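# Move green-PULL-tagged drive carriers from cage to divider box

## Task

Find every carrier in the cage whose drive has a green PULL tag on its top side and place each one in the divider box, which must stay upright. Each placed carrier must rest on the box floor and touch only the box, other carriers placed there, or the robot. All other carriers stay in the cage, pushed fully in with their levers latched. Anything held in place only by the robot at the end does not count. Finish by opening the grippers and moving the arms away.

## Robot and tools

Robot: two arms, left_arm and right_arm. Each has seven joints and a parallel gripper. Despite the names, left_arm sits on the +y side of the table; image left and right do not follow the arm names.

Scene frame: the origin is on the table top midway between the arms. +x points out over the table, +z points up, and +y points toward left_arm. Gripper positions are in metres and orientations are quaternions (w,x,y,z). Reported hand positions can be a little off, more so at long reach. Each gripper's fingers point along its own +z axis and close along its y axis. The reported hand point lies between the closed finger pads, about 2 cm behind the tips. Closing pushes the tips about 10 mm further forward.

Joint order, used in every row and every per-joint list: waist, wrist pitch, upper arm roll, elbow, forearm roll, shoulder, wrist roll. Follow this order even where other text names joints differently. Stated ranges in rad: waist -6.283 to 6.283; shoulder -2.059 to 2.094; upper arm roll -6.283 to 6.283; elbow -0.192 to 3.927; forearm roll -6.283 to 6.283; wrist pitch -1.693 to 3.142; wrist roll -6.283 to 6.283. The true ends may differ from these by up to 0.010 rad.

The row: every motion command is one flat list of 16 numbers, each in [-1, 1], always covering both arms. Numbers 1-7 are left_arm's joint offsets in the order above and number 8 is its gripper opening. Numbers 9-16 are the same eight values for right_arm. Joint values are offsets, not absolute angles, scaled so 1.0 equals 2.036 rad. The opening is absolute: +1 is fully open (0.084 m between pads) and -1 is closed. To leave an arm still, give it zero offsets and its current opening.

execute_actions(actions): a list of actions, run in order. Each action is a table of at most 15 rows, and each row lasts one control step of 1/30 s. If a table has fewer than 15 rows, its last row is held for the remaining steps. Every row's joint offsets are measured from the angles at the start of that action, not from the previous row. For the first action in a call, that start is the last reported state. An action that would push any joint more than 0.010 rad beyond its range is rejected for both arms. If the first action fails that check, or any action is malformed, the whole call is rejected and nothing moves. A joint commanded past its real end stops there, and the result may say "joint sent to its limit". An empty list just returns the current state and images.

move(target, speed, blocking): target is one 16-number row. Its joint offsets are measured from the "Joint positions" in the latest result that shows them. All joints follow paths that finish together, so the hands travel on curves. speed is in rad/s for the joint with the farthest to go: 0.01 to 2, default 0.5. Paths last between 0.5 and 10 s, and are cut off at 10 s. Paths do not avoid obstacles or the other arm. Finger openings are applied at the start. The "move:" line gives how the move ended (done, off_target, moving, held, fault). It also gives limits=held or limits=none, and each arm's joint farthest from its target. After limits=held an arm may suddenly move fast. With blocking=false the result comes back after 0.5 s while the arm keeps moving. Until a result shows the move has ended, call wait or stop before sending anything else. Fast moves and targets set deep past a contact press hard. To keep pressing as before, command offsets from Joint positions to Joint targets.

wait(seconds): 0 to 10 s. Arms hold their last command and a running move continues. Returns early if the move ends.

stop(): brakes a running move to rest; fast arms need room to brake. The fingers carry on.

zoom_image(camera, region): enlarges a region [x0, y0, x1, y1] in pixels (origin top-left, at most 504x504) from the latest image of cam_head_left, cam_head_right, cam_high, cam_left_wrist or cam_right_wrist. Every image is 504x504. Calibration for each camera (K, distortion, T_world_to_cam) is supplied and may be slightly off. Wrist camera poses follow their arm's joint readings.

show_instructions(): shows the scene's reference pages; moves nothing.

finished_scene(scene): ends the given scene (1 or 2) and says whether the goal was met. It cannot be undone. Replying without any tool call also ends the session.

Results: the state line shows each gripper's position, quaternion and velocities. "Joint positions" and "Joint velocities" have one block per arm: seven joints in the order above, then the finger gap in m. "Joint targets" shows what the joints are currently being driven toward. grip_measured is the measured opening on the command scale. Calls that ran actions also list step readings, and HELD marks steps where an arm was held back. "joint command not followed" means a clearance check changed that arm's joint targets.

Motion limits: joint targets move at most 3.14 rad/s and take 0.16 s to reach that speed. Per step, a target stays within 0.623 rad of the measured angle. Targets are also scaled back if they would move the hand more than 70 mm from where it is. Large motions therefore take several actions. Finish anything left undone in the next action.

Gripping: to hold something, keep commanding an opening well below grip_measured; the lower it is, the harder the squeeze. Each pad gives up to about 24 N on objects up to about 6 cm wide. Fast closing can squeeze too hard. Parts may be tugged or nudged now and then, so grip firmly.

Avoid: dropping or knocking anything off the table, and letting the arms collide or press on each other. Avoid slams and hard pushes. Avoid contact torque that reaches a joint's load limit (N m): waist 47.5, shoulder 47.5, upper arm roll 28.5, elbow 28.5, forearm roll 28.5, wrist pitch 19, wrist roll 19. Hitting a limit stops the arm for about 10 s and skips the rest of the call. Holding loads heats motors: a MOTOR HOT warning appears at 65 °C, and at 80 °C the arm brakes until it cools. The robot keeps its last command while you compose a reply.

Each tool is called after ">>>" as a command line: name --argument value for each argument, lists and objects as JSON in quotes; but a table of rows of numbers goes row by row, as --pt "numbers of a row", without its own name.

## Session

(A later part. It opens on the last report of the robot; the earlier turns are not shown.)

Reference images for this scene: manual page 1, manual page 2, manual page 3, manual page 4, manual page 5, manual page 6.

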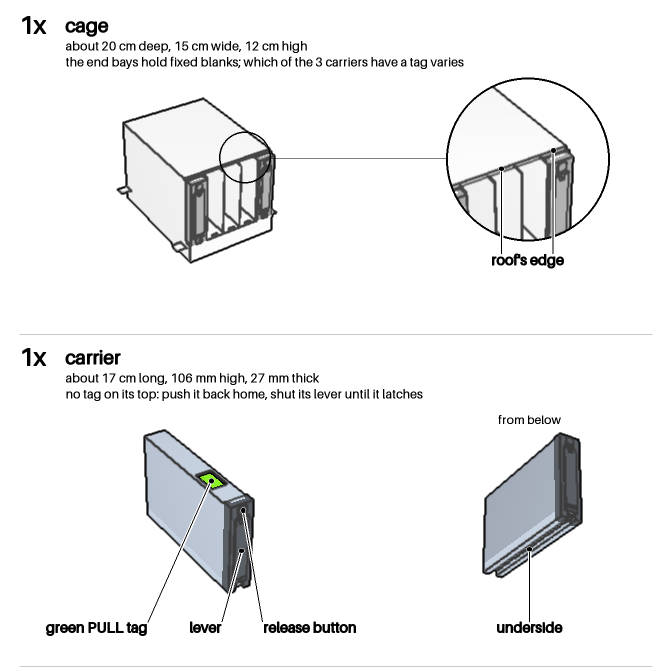

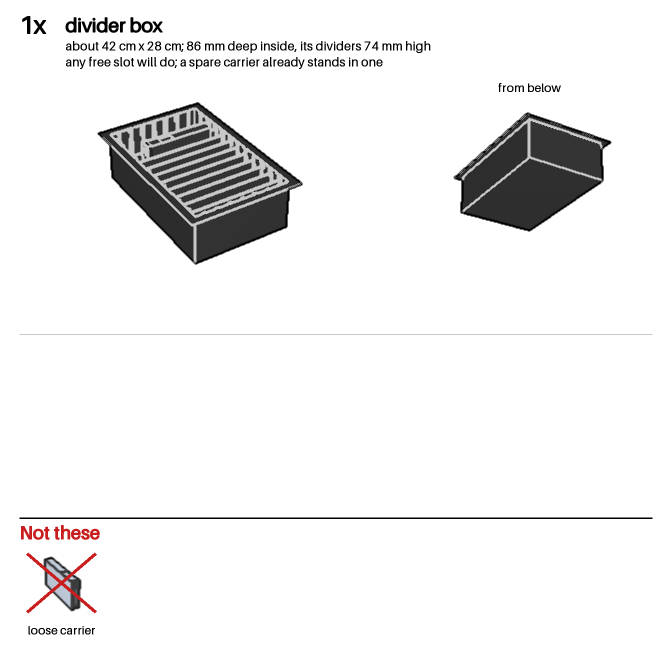

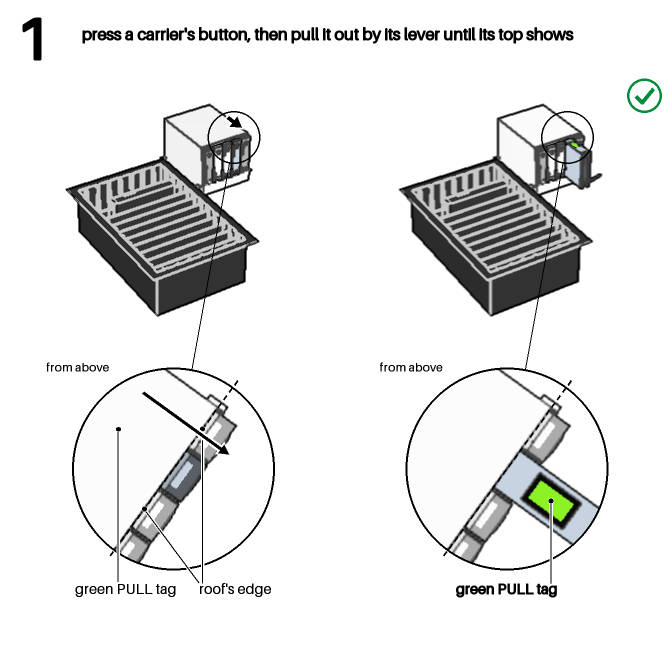

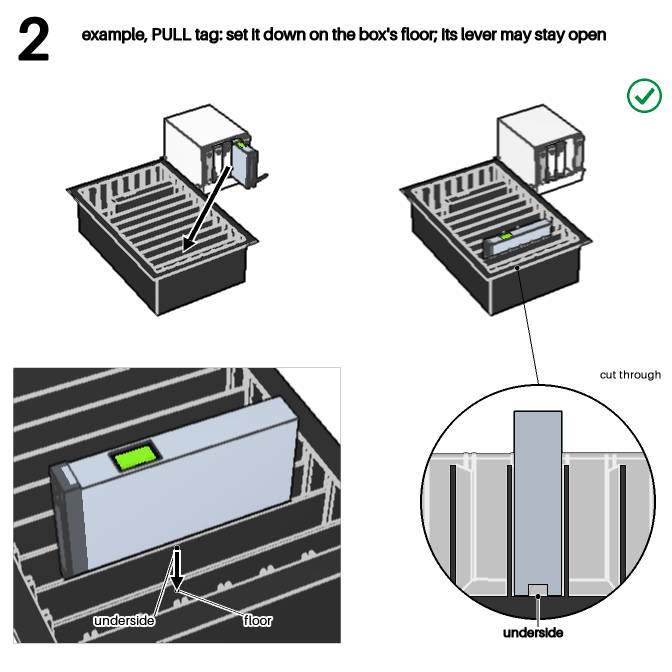

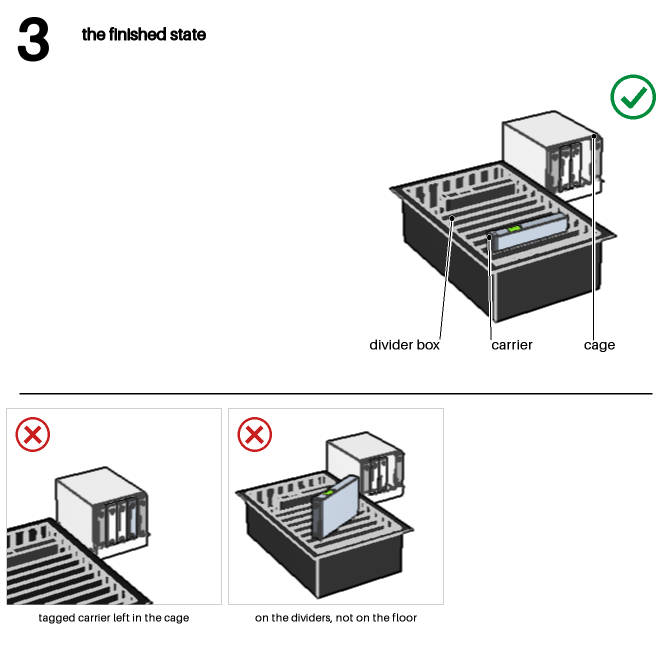

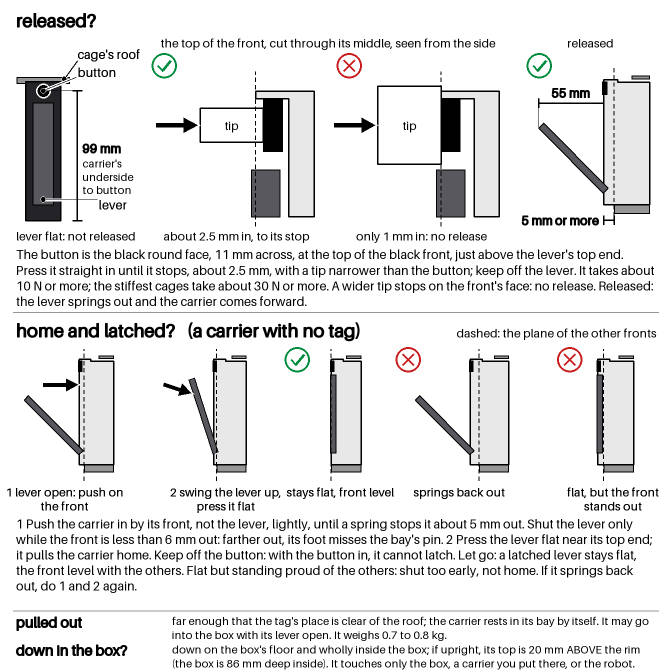

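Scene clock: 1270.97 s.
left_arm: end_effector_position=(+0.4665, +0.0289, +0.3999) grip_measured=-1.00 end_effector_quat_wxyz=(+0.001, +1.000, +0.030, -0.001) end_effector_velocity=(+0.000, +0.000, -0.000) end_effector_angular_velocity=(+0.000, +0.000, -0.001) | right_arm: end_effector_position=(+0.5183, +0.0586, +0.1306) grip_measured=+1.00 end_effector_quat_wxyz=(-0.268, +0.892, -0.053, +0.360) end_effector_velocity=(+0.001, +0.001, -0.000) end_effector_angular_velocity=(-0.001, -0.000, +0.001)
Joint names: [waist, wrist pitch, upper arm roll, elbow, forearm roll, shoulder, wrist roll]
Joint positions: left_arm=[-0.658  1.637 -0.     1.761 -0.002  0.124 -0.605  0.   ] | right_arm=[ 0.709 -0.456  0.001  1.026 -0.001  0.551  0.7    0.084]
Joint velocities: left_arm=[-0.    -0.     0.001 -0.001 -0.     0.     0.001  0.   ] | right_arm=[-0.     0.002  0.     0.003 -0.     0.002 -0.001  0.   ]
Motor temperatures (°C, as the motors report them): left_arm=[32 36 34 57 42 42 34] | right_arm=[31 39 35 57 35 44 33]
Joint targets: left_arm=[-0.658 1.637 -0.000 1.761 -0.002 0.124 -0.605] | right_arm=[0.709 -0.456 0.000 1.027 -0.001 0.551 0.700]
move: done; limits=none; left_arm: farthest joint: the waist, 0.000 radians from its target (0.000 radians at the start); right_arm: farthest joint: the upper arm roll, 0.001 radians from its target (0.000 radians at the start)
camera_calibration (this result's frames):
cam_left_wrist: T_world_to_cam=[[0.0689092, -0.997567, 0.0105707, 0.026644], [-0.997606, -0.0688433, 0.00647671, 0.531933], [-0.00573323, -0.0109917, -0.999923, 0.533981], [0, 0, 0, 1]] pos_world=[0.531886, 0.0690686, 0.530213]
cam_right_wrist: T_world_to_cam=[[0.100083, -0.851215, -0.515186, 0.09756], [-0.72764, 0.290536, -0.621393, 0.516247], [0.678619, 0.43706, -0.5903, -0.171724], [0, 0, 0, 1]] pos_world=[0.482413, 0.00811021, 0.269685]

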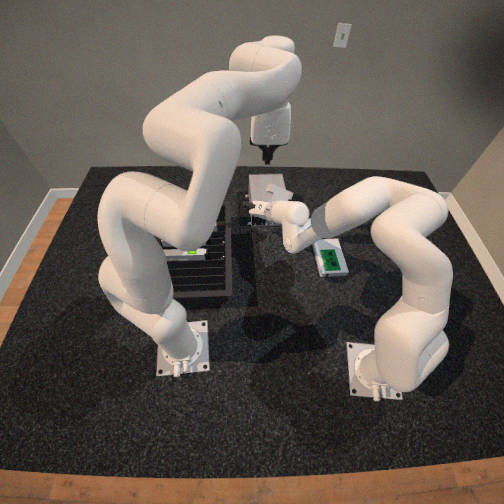

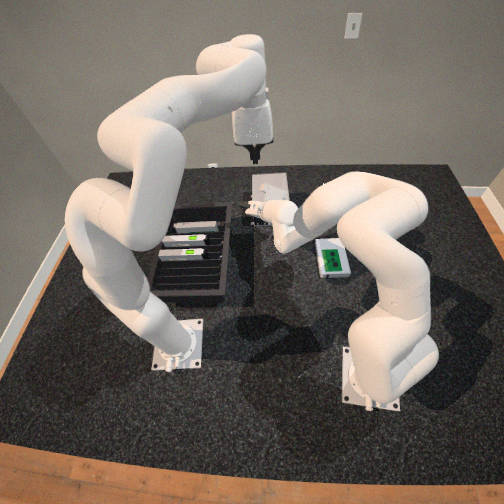

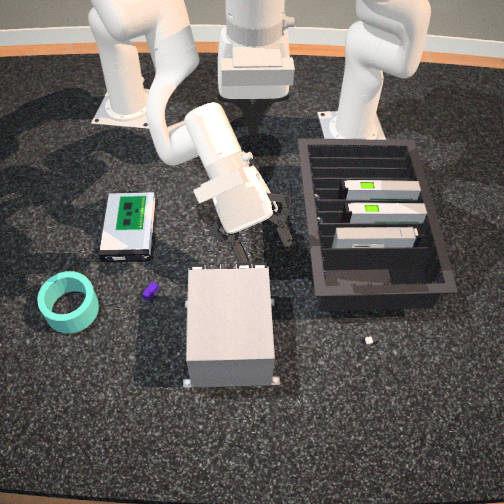

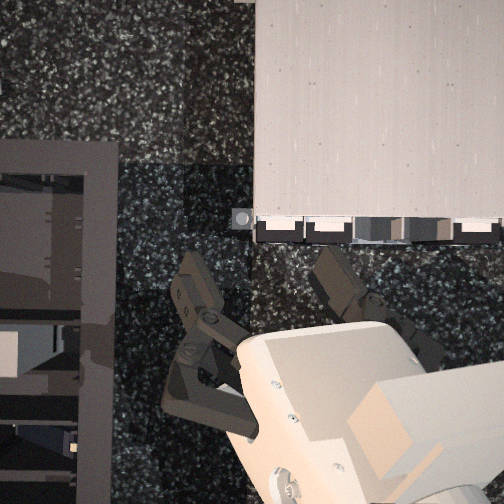

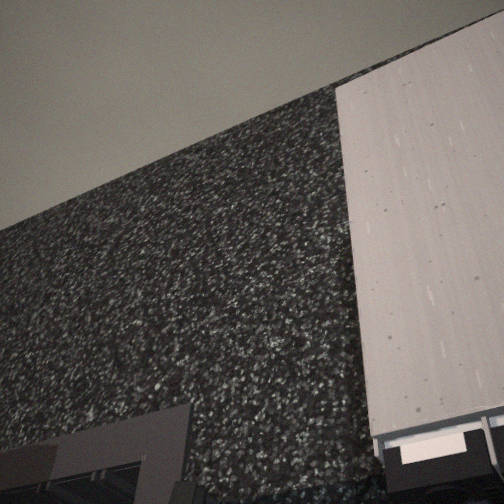

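>>> move --target '[0,0,0,0,0,0,0,-1, -0.0012,0.0032,0,0.0085,0,0.0036,0,1]' --speed 0.04

>>> zoom_image --camera "cam_left_wrist" --region '[295,215,365,265]'

Scene clock: 1286.23 s.
left_arm: end_effector_position=(+0.4665, +0.0289, +0.3999) grip_measured=-1.00 end_effector_quat_wxyz=(+0.001, +1.000, +0.030, -0.001) end_effector_velocity=(-0.000, -0.000, +0.000) end_effector_angular_velocity=(-0.000, +0.000, -0.000) | right_arm: end_effector_position=(+0.5224, +0.0597, +0.1314) grip_measured=+1.00 end_effector_quat_wxyz=(-0.268, +0.892, -0.054, +0.360) end_effector_velocity=(+0.002, -0.000, +0.001) end_effector_angular_velocity=(+0.001, -0.004, -0.001)
Joint names: [waist, wrist pitch, upper arm roll, elbow, forearm roll, shoulder, wrist roll]
Joint positions: left_arm=[-0.658  1.637 -0.     1.761 -0.002  0.124 -0.605  0.   ] | right_arm=[ 0.707 -0.449  0.001  1.041 -0.001  0.558  0.7    0.084]
Joint velocities: left_arm=[-0.  0. -0.  0. -0.  0. -0.  0.] | right_arm=[-0.001 -0.001 -0.001  0.006 -0.     0.002 -0.     0.   ]
Motor temperatures (°C, as the motors report them): left_arm=[32 36 34 57 42 43 34] | right_arm=[31 40 35 62 35 46 33]
Joint targets: left_arm=[-0.658 1.637 -0.000 1.761 -0.002 0.124 -0.605] | right_arm=[0.707 -0.449 0.001 1.043 -0.001 0.558 0.700]
move: done; limits=none; left_arm: farthest joint: the waist, 0.000 radians from its target (0.000 radians at the start); right_arm: farthest joint: the elbow, 0.002 radians from its target (0.017 radians at the start)
camera_calibration (this result's frames):
cam_left_wrist: T_world_to_cam=[[0.0689091, -0.997567, 0.0105707, 0.026644], [-0.997606, -0.0688432, 0.00647668, 0.531933], [-0.0057332, -0.0109918, -0.999923, 0.533981], [0, 0, 0, 1]] pos_world=[0.531886, 0.0690686, 0.530213]
cam_right_wrist: T_world_to_cam=[[0.0988577, -0.850891, -0.515958, 0.0992203], [-0.72633, 0.292719, -0.621901, 0.518681], [0.6802, 0.436235, -0.589089, -0.175475], [0, 0, 0, 1]] pos_world=[0.486283, 0.00914628, 0.270392]

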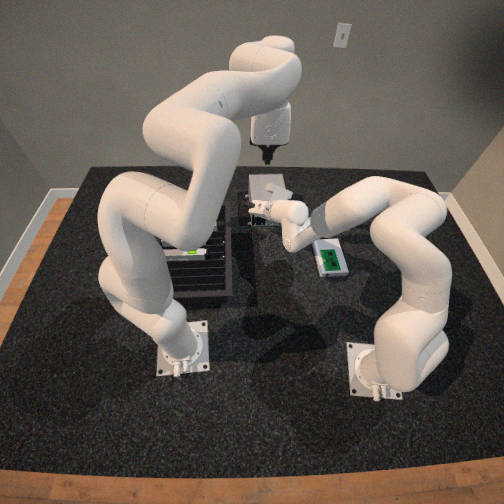

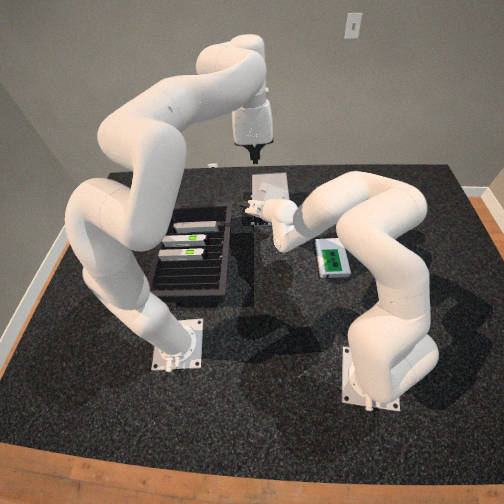

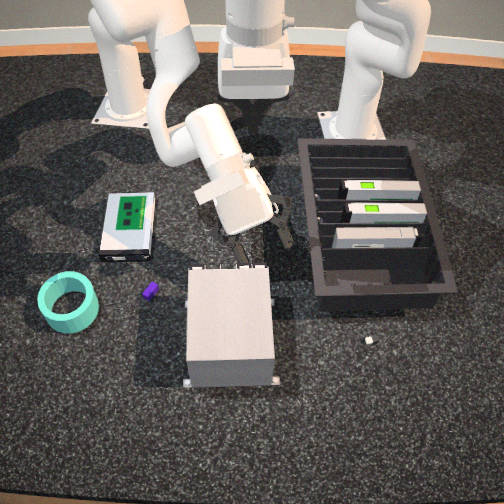

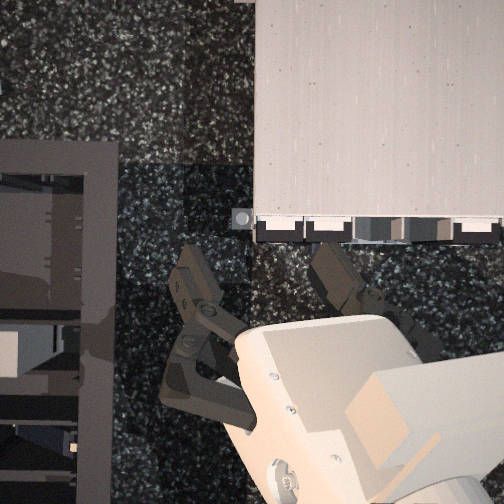

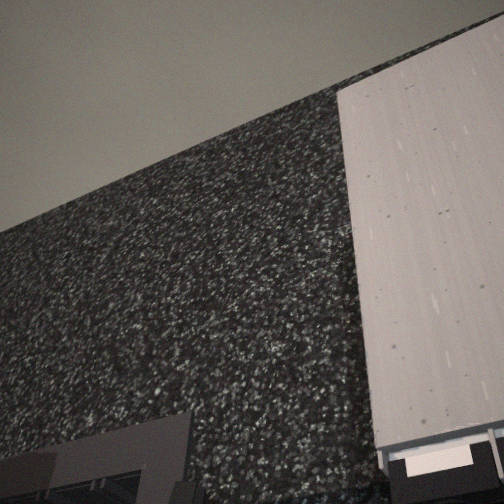

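Region (295, 215, 365, 265) of cam_left_wrist's 504x504 image, scaled by 7.200, with more detail than that image has; it fills the top 360 rows of this view, and the rest is white.

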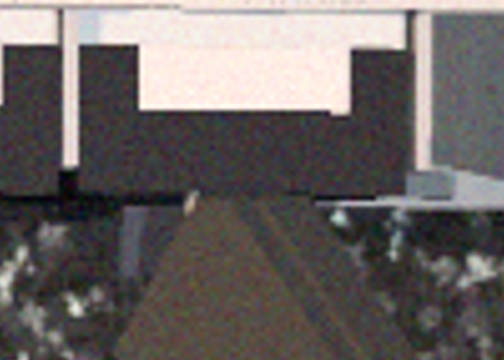

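>>> move --target '[0,0,0,0,0,0,0,-1, 0.0113,-0.1262,0,-0.2642,0,-0.1385,0,1]' --speed 0.4

Scene clock: 1292.33 s.
left_arm: end_effector_position=(+0.4665, +0.0289, +0.3999) grip_measured=-1.00 end_effector_quat_wxyz=(+0.001, +1.000, +0.030, -0.001) end_effector_velocity=(+0.000, +0.000, -0.000) end_effector_angular_velocity=(+0.000, -0.000, +0.003) | right_arm: end_effector_position=(+0.3949, -0.0089, +0.1296) grip_measured=+1.00 end_effector_quat_wxyz=(-0.273, +0.892, -0.043, +0.358) end_effector_velocity=(-0.001, +0.000, -0.000) end_effector_angular_velocity=(-0.001, +0.001, +0.002)
Joint names: [waist, wrist pitch, upper arm roll, elbow, forearm roll, shoulder, wrist roll]
Joint positions: left_arm=[-0.658  1.637 -0.     1.761 -0.002  0.124 -0.605  0.   ] | right_arm=[ 0.73  -0.706  0.001  0.504 -0.001  0.277  0.7    0.084]
Joint velocities: left_arm=[ 0.    -0.     0.001 -0.    -0.    -0.    -0.001  0.   ] | right_arm=[ 0.002  0.    -0.    -0.003 -0.    -0.002  0.    -0.   ]
Motor temperatures (°C, as the motors report them): left_arm=[32 36 34 57 42 43 34] | right_arm=[31 40 35 63 35 46 33]
Joint targets: left_arm=[-0.658 1.637 -0.000 1.761 -0.002 0.124 -0.605] | right_arm=[0.730 -0.706 0.001 0.504 -0.001 0.277 0.700]
move: done; limits=none; left_arm: farthest joint: the waist, 0.000 radians from its target (0.000 radians at the start); right_arm: farthest joint: the shoulder, 0.001 radians from its target (0.282 radians at the start)
camera_calibration (this result's frames):
cam_left_wrist: T_world_to_cam=[[0.0689092, -0.997567, 0.0105708, 0.0266439], [-0.997606, -0.0688433, 0.00647662, 0.531933], [-0.00573314, -0.0109918, -0.999923, 0.533981], [0, 0, 0, 1]] pos_world=[0.531886, 0.0690686, 0.530213]
cam_right_wrist: T_world_to_cam=[[0.119002, -0.847997, -0.516469, 0.044675], [-0.732381, 0.276254, -0.622336, 0.44734], [0.670415, 0.452311, -0.588182, -0.0559756], [0, 0, 0, 1]] pos_world=[0.359834, -0.0603767, 0.268545]

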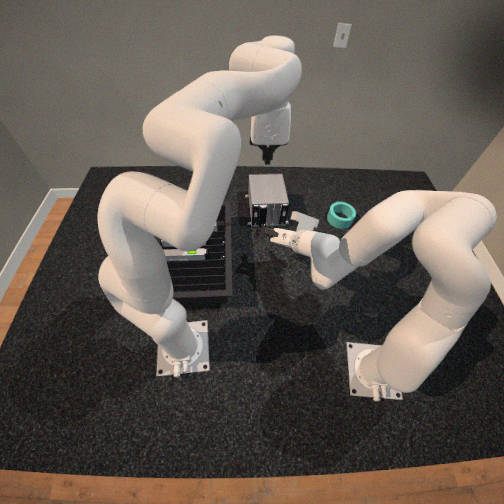

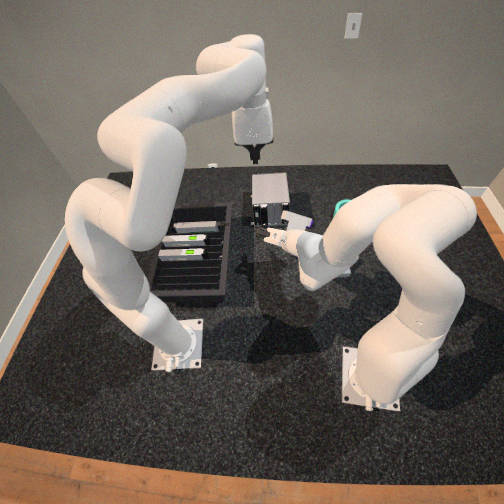

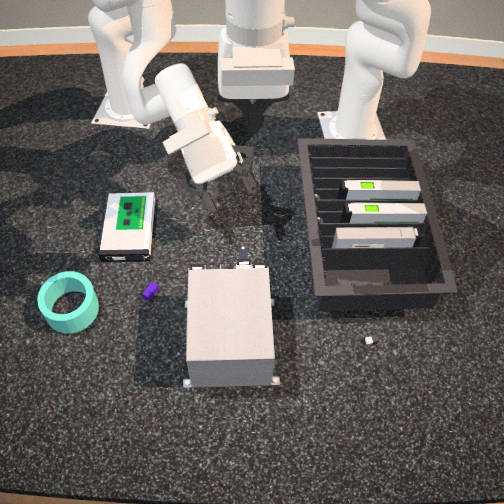

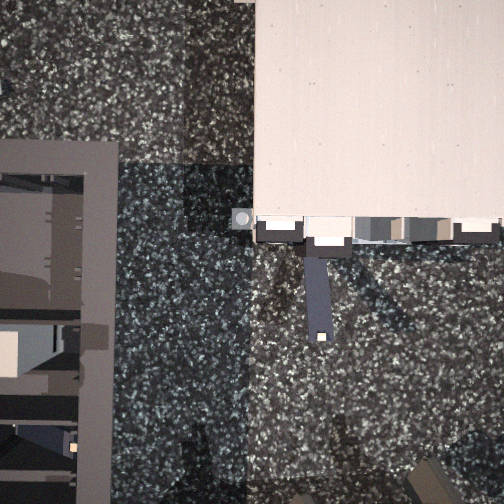

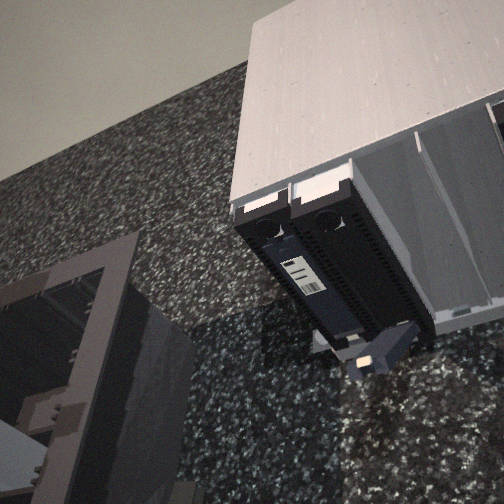

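>>> move --target '[-0.0028,-0.3246,0,-0.2679,0,0.0567,-0.0028,-0.3, -0.3585,-0.3404,0,-0.1984,0,0.0113,0,1]' --speed 0.6

Scene clock: 1321.87 s.
left_arm: end_effector_position=(+0.4846, +0.0146, +0.1605) grip_measured=-0.32 end_effector_quat_wxyz=(+0.001, +1.000, +0.031, -0.000) end_effector_velocity=(+0.000, +0.001, -0.001) end_effector_angular_velocity=(+0.001, +0.000, +0.002) | right_arm: end_effector_position=(+0.3612, -0.3608, +0.1598) grip_measured=+1.00 end_effector_quat_wxyz=(-0.160, +0.756, -0.332, +0.541) end_effector_velocity=(-0.001, -0.001, +0.000) end_effector_angular_velocity=(-0.001, -0.001, -0.002)
Joint names: [waist, wrist pitch, upper arm roll, elbow, forearm roll, shoulder, wrist roll]
Joint positions: left_arm=[-0.664  0.977 -0.     1.216 -0.002  0.239 -0.611  0.03 ] | right_arm=[ 0.001 -1.398  0.001  0.101 -0.001  0.3    0.7    0.084]
Joint velocities: left_arm=[ 0.001 -0.003  0.001 -0.002 -0.     0.001  0.    -0.   ] | right_arm=[-0.002 -0.003 -0.001 -0.002 -0.    -0.    -0.    -0.   ]
Motor temperatures (°C, as the motors report them): left_arm=[32 36 34 57 42 43 34] | right_arm=[31 40 35 60 35 45 33]
Joint targets: left_arm=[-0.664 0.977 -0.000 1.215 -0.002 0.239 -0.611] | right_arm=[0.000 -1.398 0.001 0.100 -0.001 0.300 0.700]
move: done; limits=none; left_arm: farthest joint: the shoulder, 0.001 radians from its target (0.116 radians at the start); right_arm: farthest joint: the waist, 0.001 radians from its target (0.730 radians at the start)
camera_calibration (this result's frames):
cam_left_wrist: T_world_to_cam=[[0.0700117, -0.99749, 0.0106054, 0.0131692], [-0.997533, -0.0699518, 0.00592204, 0.550611], [-0.00516531, -0.0109938, -0.999926, 0.294255], [0, 0, 0, 1]] pos_world=[0.549851, 0.0548874, 0.290833]
cam_right_wrist: T_world_to_cam=[[-0.328038, -0.730132, -0.599415, -0.0168638], [-0.184122, 0.671774, -0.717509, 0.498552], [0.926548, -0.125005, -0.3548, -0.1945], [0, 0, 0, 1]] pos_world=[0.266475, -0.371541, 0.278598]

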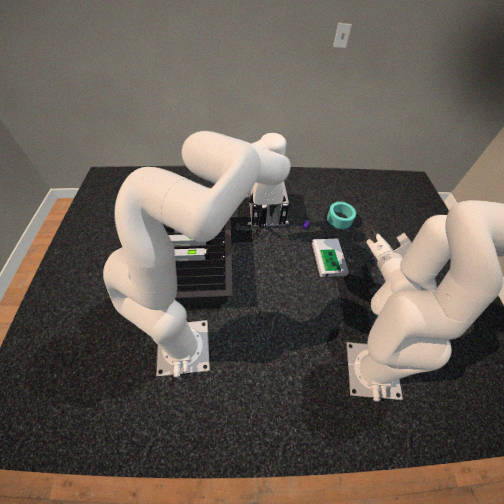

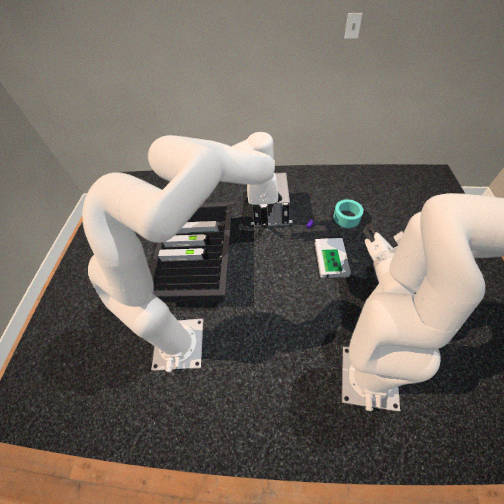

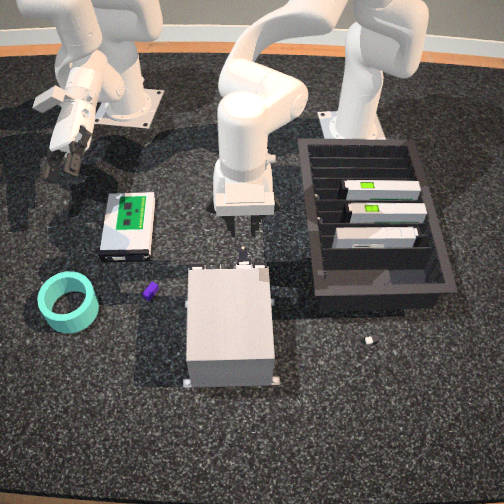

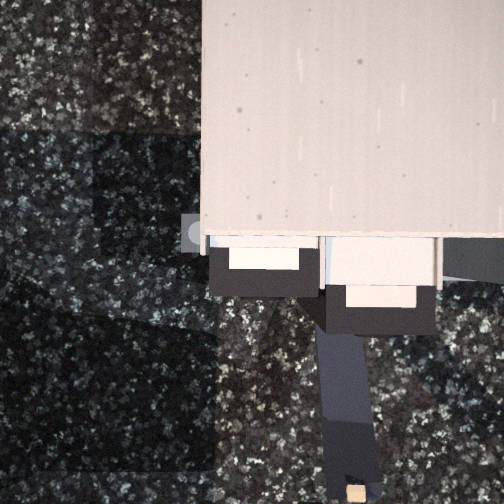

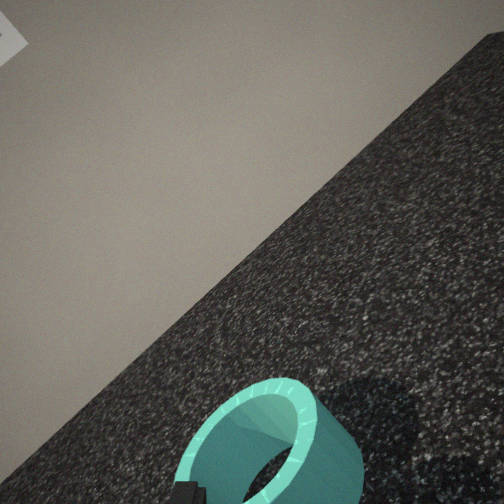

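>>> execute_actions --actions '[]'

Scene clock: 1336.67 s.
left_arm: end_effector_position=(+0.4845, +0.0147, +0.1602) grip_measured=-0.32 end_effector_quat_wxyz=(+0.001, +1.000, +0.031, -0.000) end_effector_velocity=(+0.000, -0.000, -0.000) end_effector_angular_velocity=(-0.001, -0.001, +0.001) | right_arm: end_effector_position=(+0.3610, -0.3611, +0.1598) grip_measured=+1.00 end_effector_quat_wxyz=(-0.160, +0.756, -0.332, +0.541) end_effector_velocity=(-0.000, +0.001, -0.000) end_effector_angular_velocity=(+0.000, +0.002, +0.002)
Joint names: [waist, wrist pitch, upper arm roll, elbow, forearm roll, shoulder, wrist roll]
Joint positions: left_arm=[-0.664  0.977 -0.     1.215 -0.002  0.239 -0.611  0.03 ] | right_arm=[ 0.    -1.398  0.001  0.1   -0.001  0.3    0.7    0.084]
Joint velocities: left_arm=[ 0.001 -0.002 -0.001 -0.001  0.    -0.    -0.001 -0.   ] | right_arm=[ 0.001  0.001  0.    -0.001 -0.001  0.    -0.    -0.   ]
Motor temperatures (°C, as the motors report them): left_arm=[32 36 34 57 42 44 34] | right_arm=[31 40 35 58 35 45 33]
Joint targets: left_arm=[-0.664 0.977 -0.000 1.215 -0.002 0.239 -0.611] | right_arm=[0.000 -1.398 0.001 0.100 -0.001 0.300 0.700]
camera_calibration (this result's frames):
cam_left_wrist: T_world_to_cam=[[0.0700106, -0.997493, 0.0103266, 0.013293], [-0.997531, -0.0699479, 0.00631607, 0.550434], [-0.00557792, -0.0107433, -0.999927, 0.294174], [0, 0, 0, 1]] pos_world=[0.549785, 0.0549218, 0.290539]
cam_right_wrist: T_world_to_cam=[[-0.32856, -0.729939, -0.599364, -0.0168542], [-0.183724, 0.671867, -0.717523, 0.498575], [0.926442, -0.125631, -0.354856, -0.194594], [0, 0, 0, 1]] pos_world=[0.266343, -0.371726, 0.278584]

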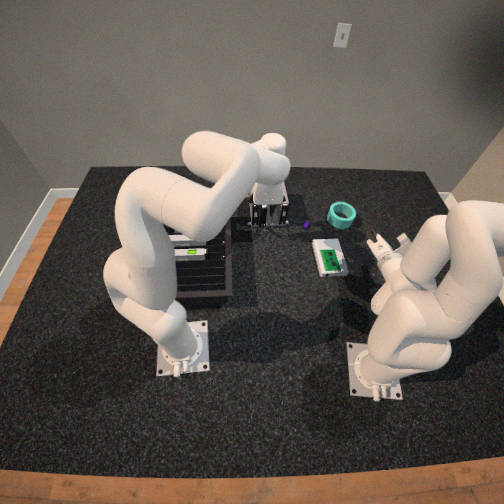

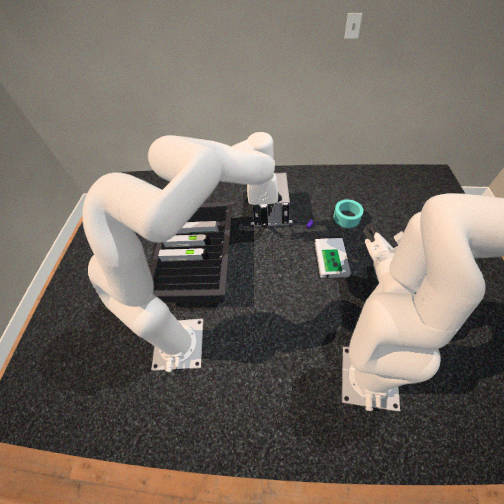

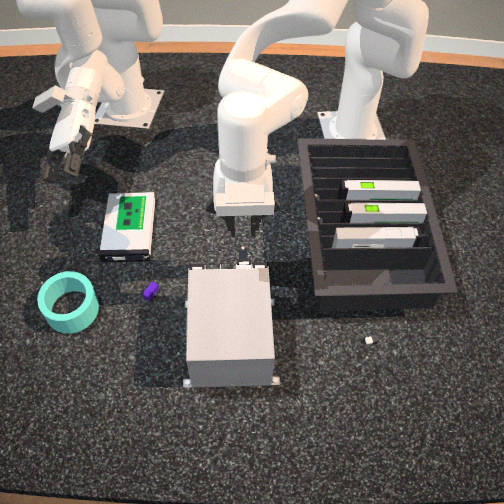

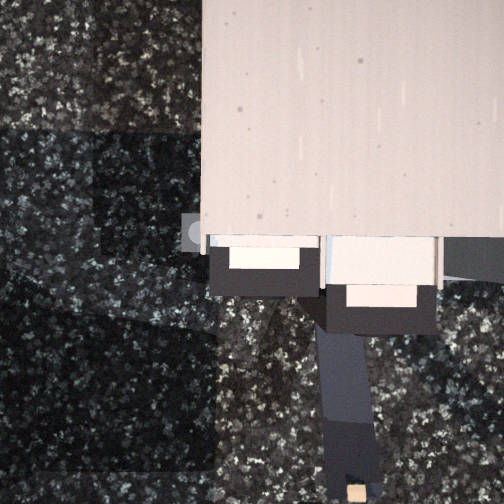

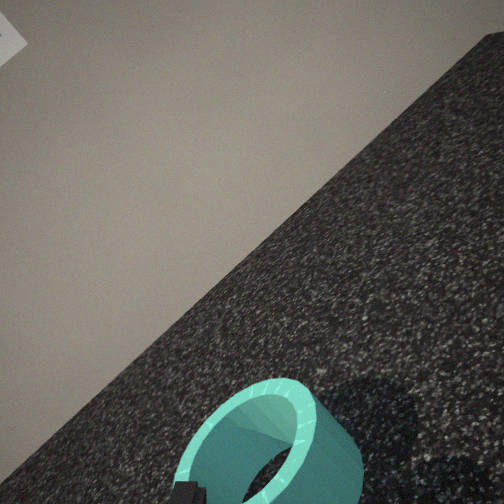

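>>> move --target '[0,-0.0510,0,-0.0231,0,0.0274,0,-0.3, 0,0,0,0,0,0,0,1]' --speed 0.2

Scene clock: 1342.10 s.
left_arm: end_effector_position=(+0.4849, +0.0144, +0.1205) grip_measured=-0.32 end_effector_quat_wxyz=(+0.001, +1.000, +0.031, +0.000) end_effector_velocity=(-0.001, +0.001, -0.003) end_effector_angular_velocity=(+0.003, +0.004, +0.001) | right_arm: end_effector_position=(+0.3610, -0.3611, +0.1598) grip_measured=+1.00 end_effector_quat_wxyz=(-0.160, +0.756, -0.332, +0.541) end_effector_velocity=(-0.000, -0.001, +0.000) end_effector_angular_velocity=(+0.000, -0.000, -0.003)
Joint names: [waist, wrist pitch, upper arm roll, elbow, forearm roll, shoulder, wrist roll]
Joint positions: left_arm=[-0.664  0.873 -0.     1.169 -0.002  0.294 -0.611  0.03 ] | right_arm=[ 0.    -1.398  0.001  0.1   -0.001  0.3    0.7    0.084]
Joint velocities: left_arm=[ 0.    -0.001  0.    -0.003  0.     0.003 -0.001  0.   ] | right_arm=[-0.001 -0.001 -0.    -0.     0.002  0.     0.     0.   ]
Motor temperatures (°C, as the motors report them): left_arm=[32 36 34 57 42 44 34] | right_arm=[31 39 35 58 35 45 33]
Joint targets: left_arm=[-0.664 0.873 -0.000 1.168 -0.002 0.295 -0.611] | right_arm=[0.000 -1.398 0.001 0.100 -0.001 0.300 0.700]
move: done; limits=none; left_arm: farthest joint: the elbow, 0.001 radians from its target (0.047 radians at the start); right_arm: farthest joint: the waist, 0.000 radians from its target (0.000 radians at the start)
camera_calibration (this result's frames):
cam_left_wrist: T_world_to_cam=[[0.0701364, -0.997476, 0.0110914, 0.0132572], [-0.997528, -0.0700838, 0.00506512, 0.551305], [-0.00427501, -0.0114193, -0.999926, 0.253889], [0, 0, 0, 1]] pos_world=[0.550098, 0.0547605, 0.250931]
cam_right_wrist: T_world_to_cam=[[-0.32856, -0.729939, -0.599364, -0.0168543], [-0.183725, 0.671867, -0.717523, 0.498575], [0.926441, -0.125631, -0.354856, -0.194594], [0, 0, 0, 1]] pos_world=[0.266343, -0.371726, 0.278584]

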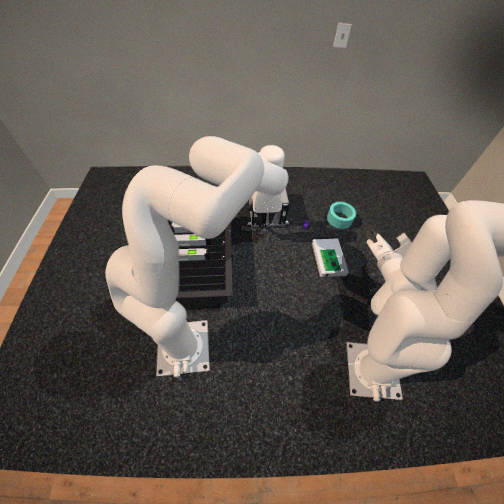

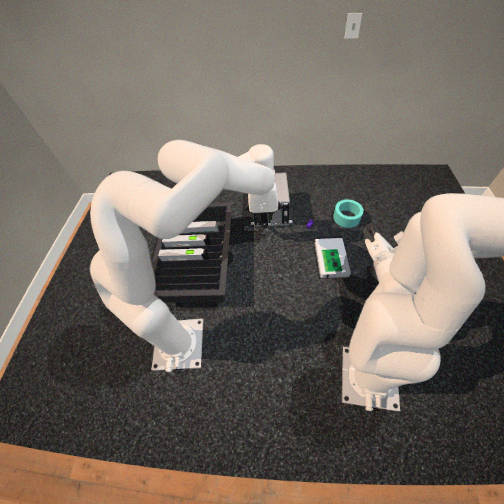

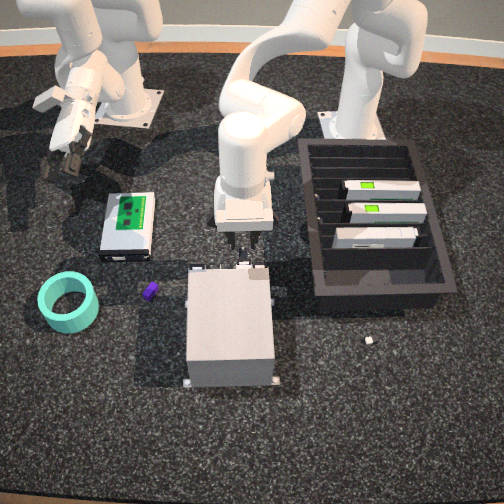

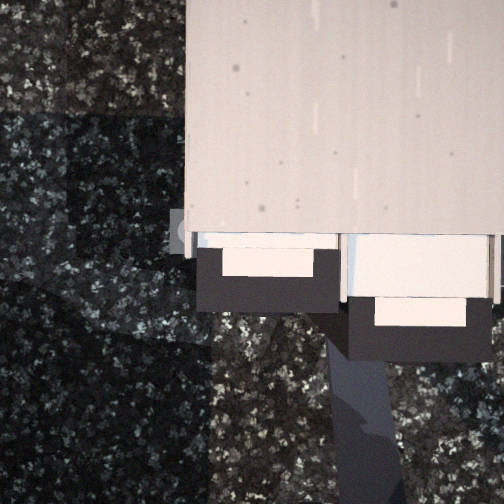

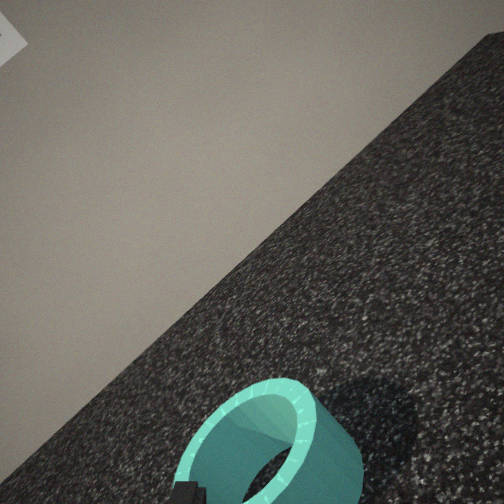

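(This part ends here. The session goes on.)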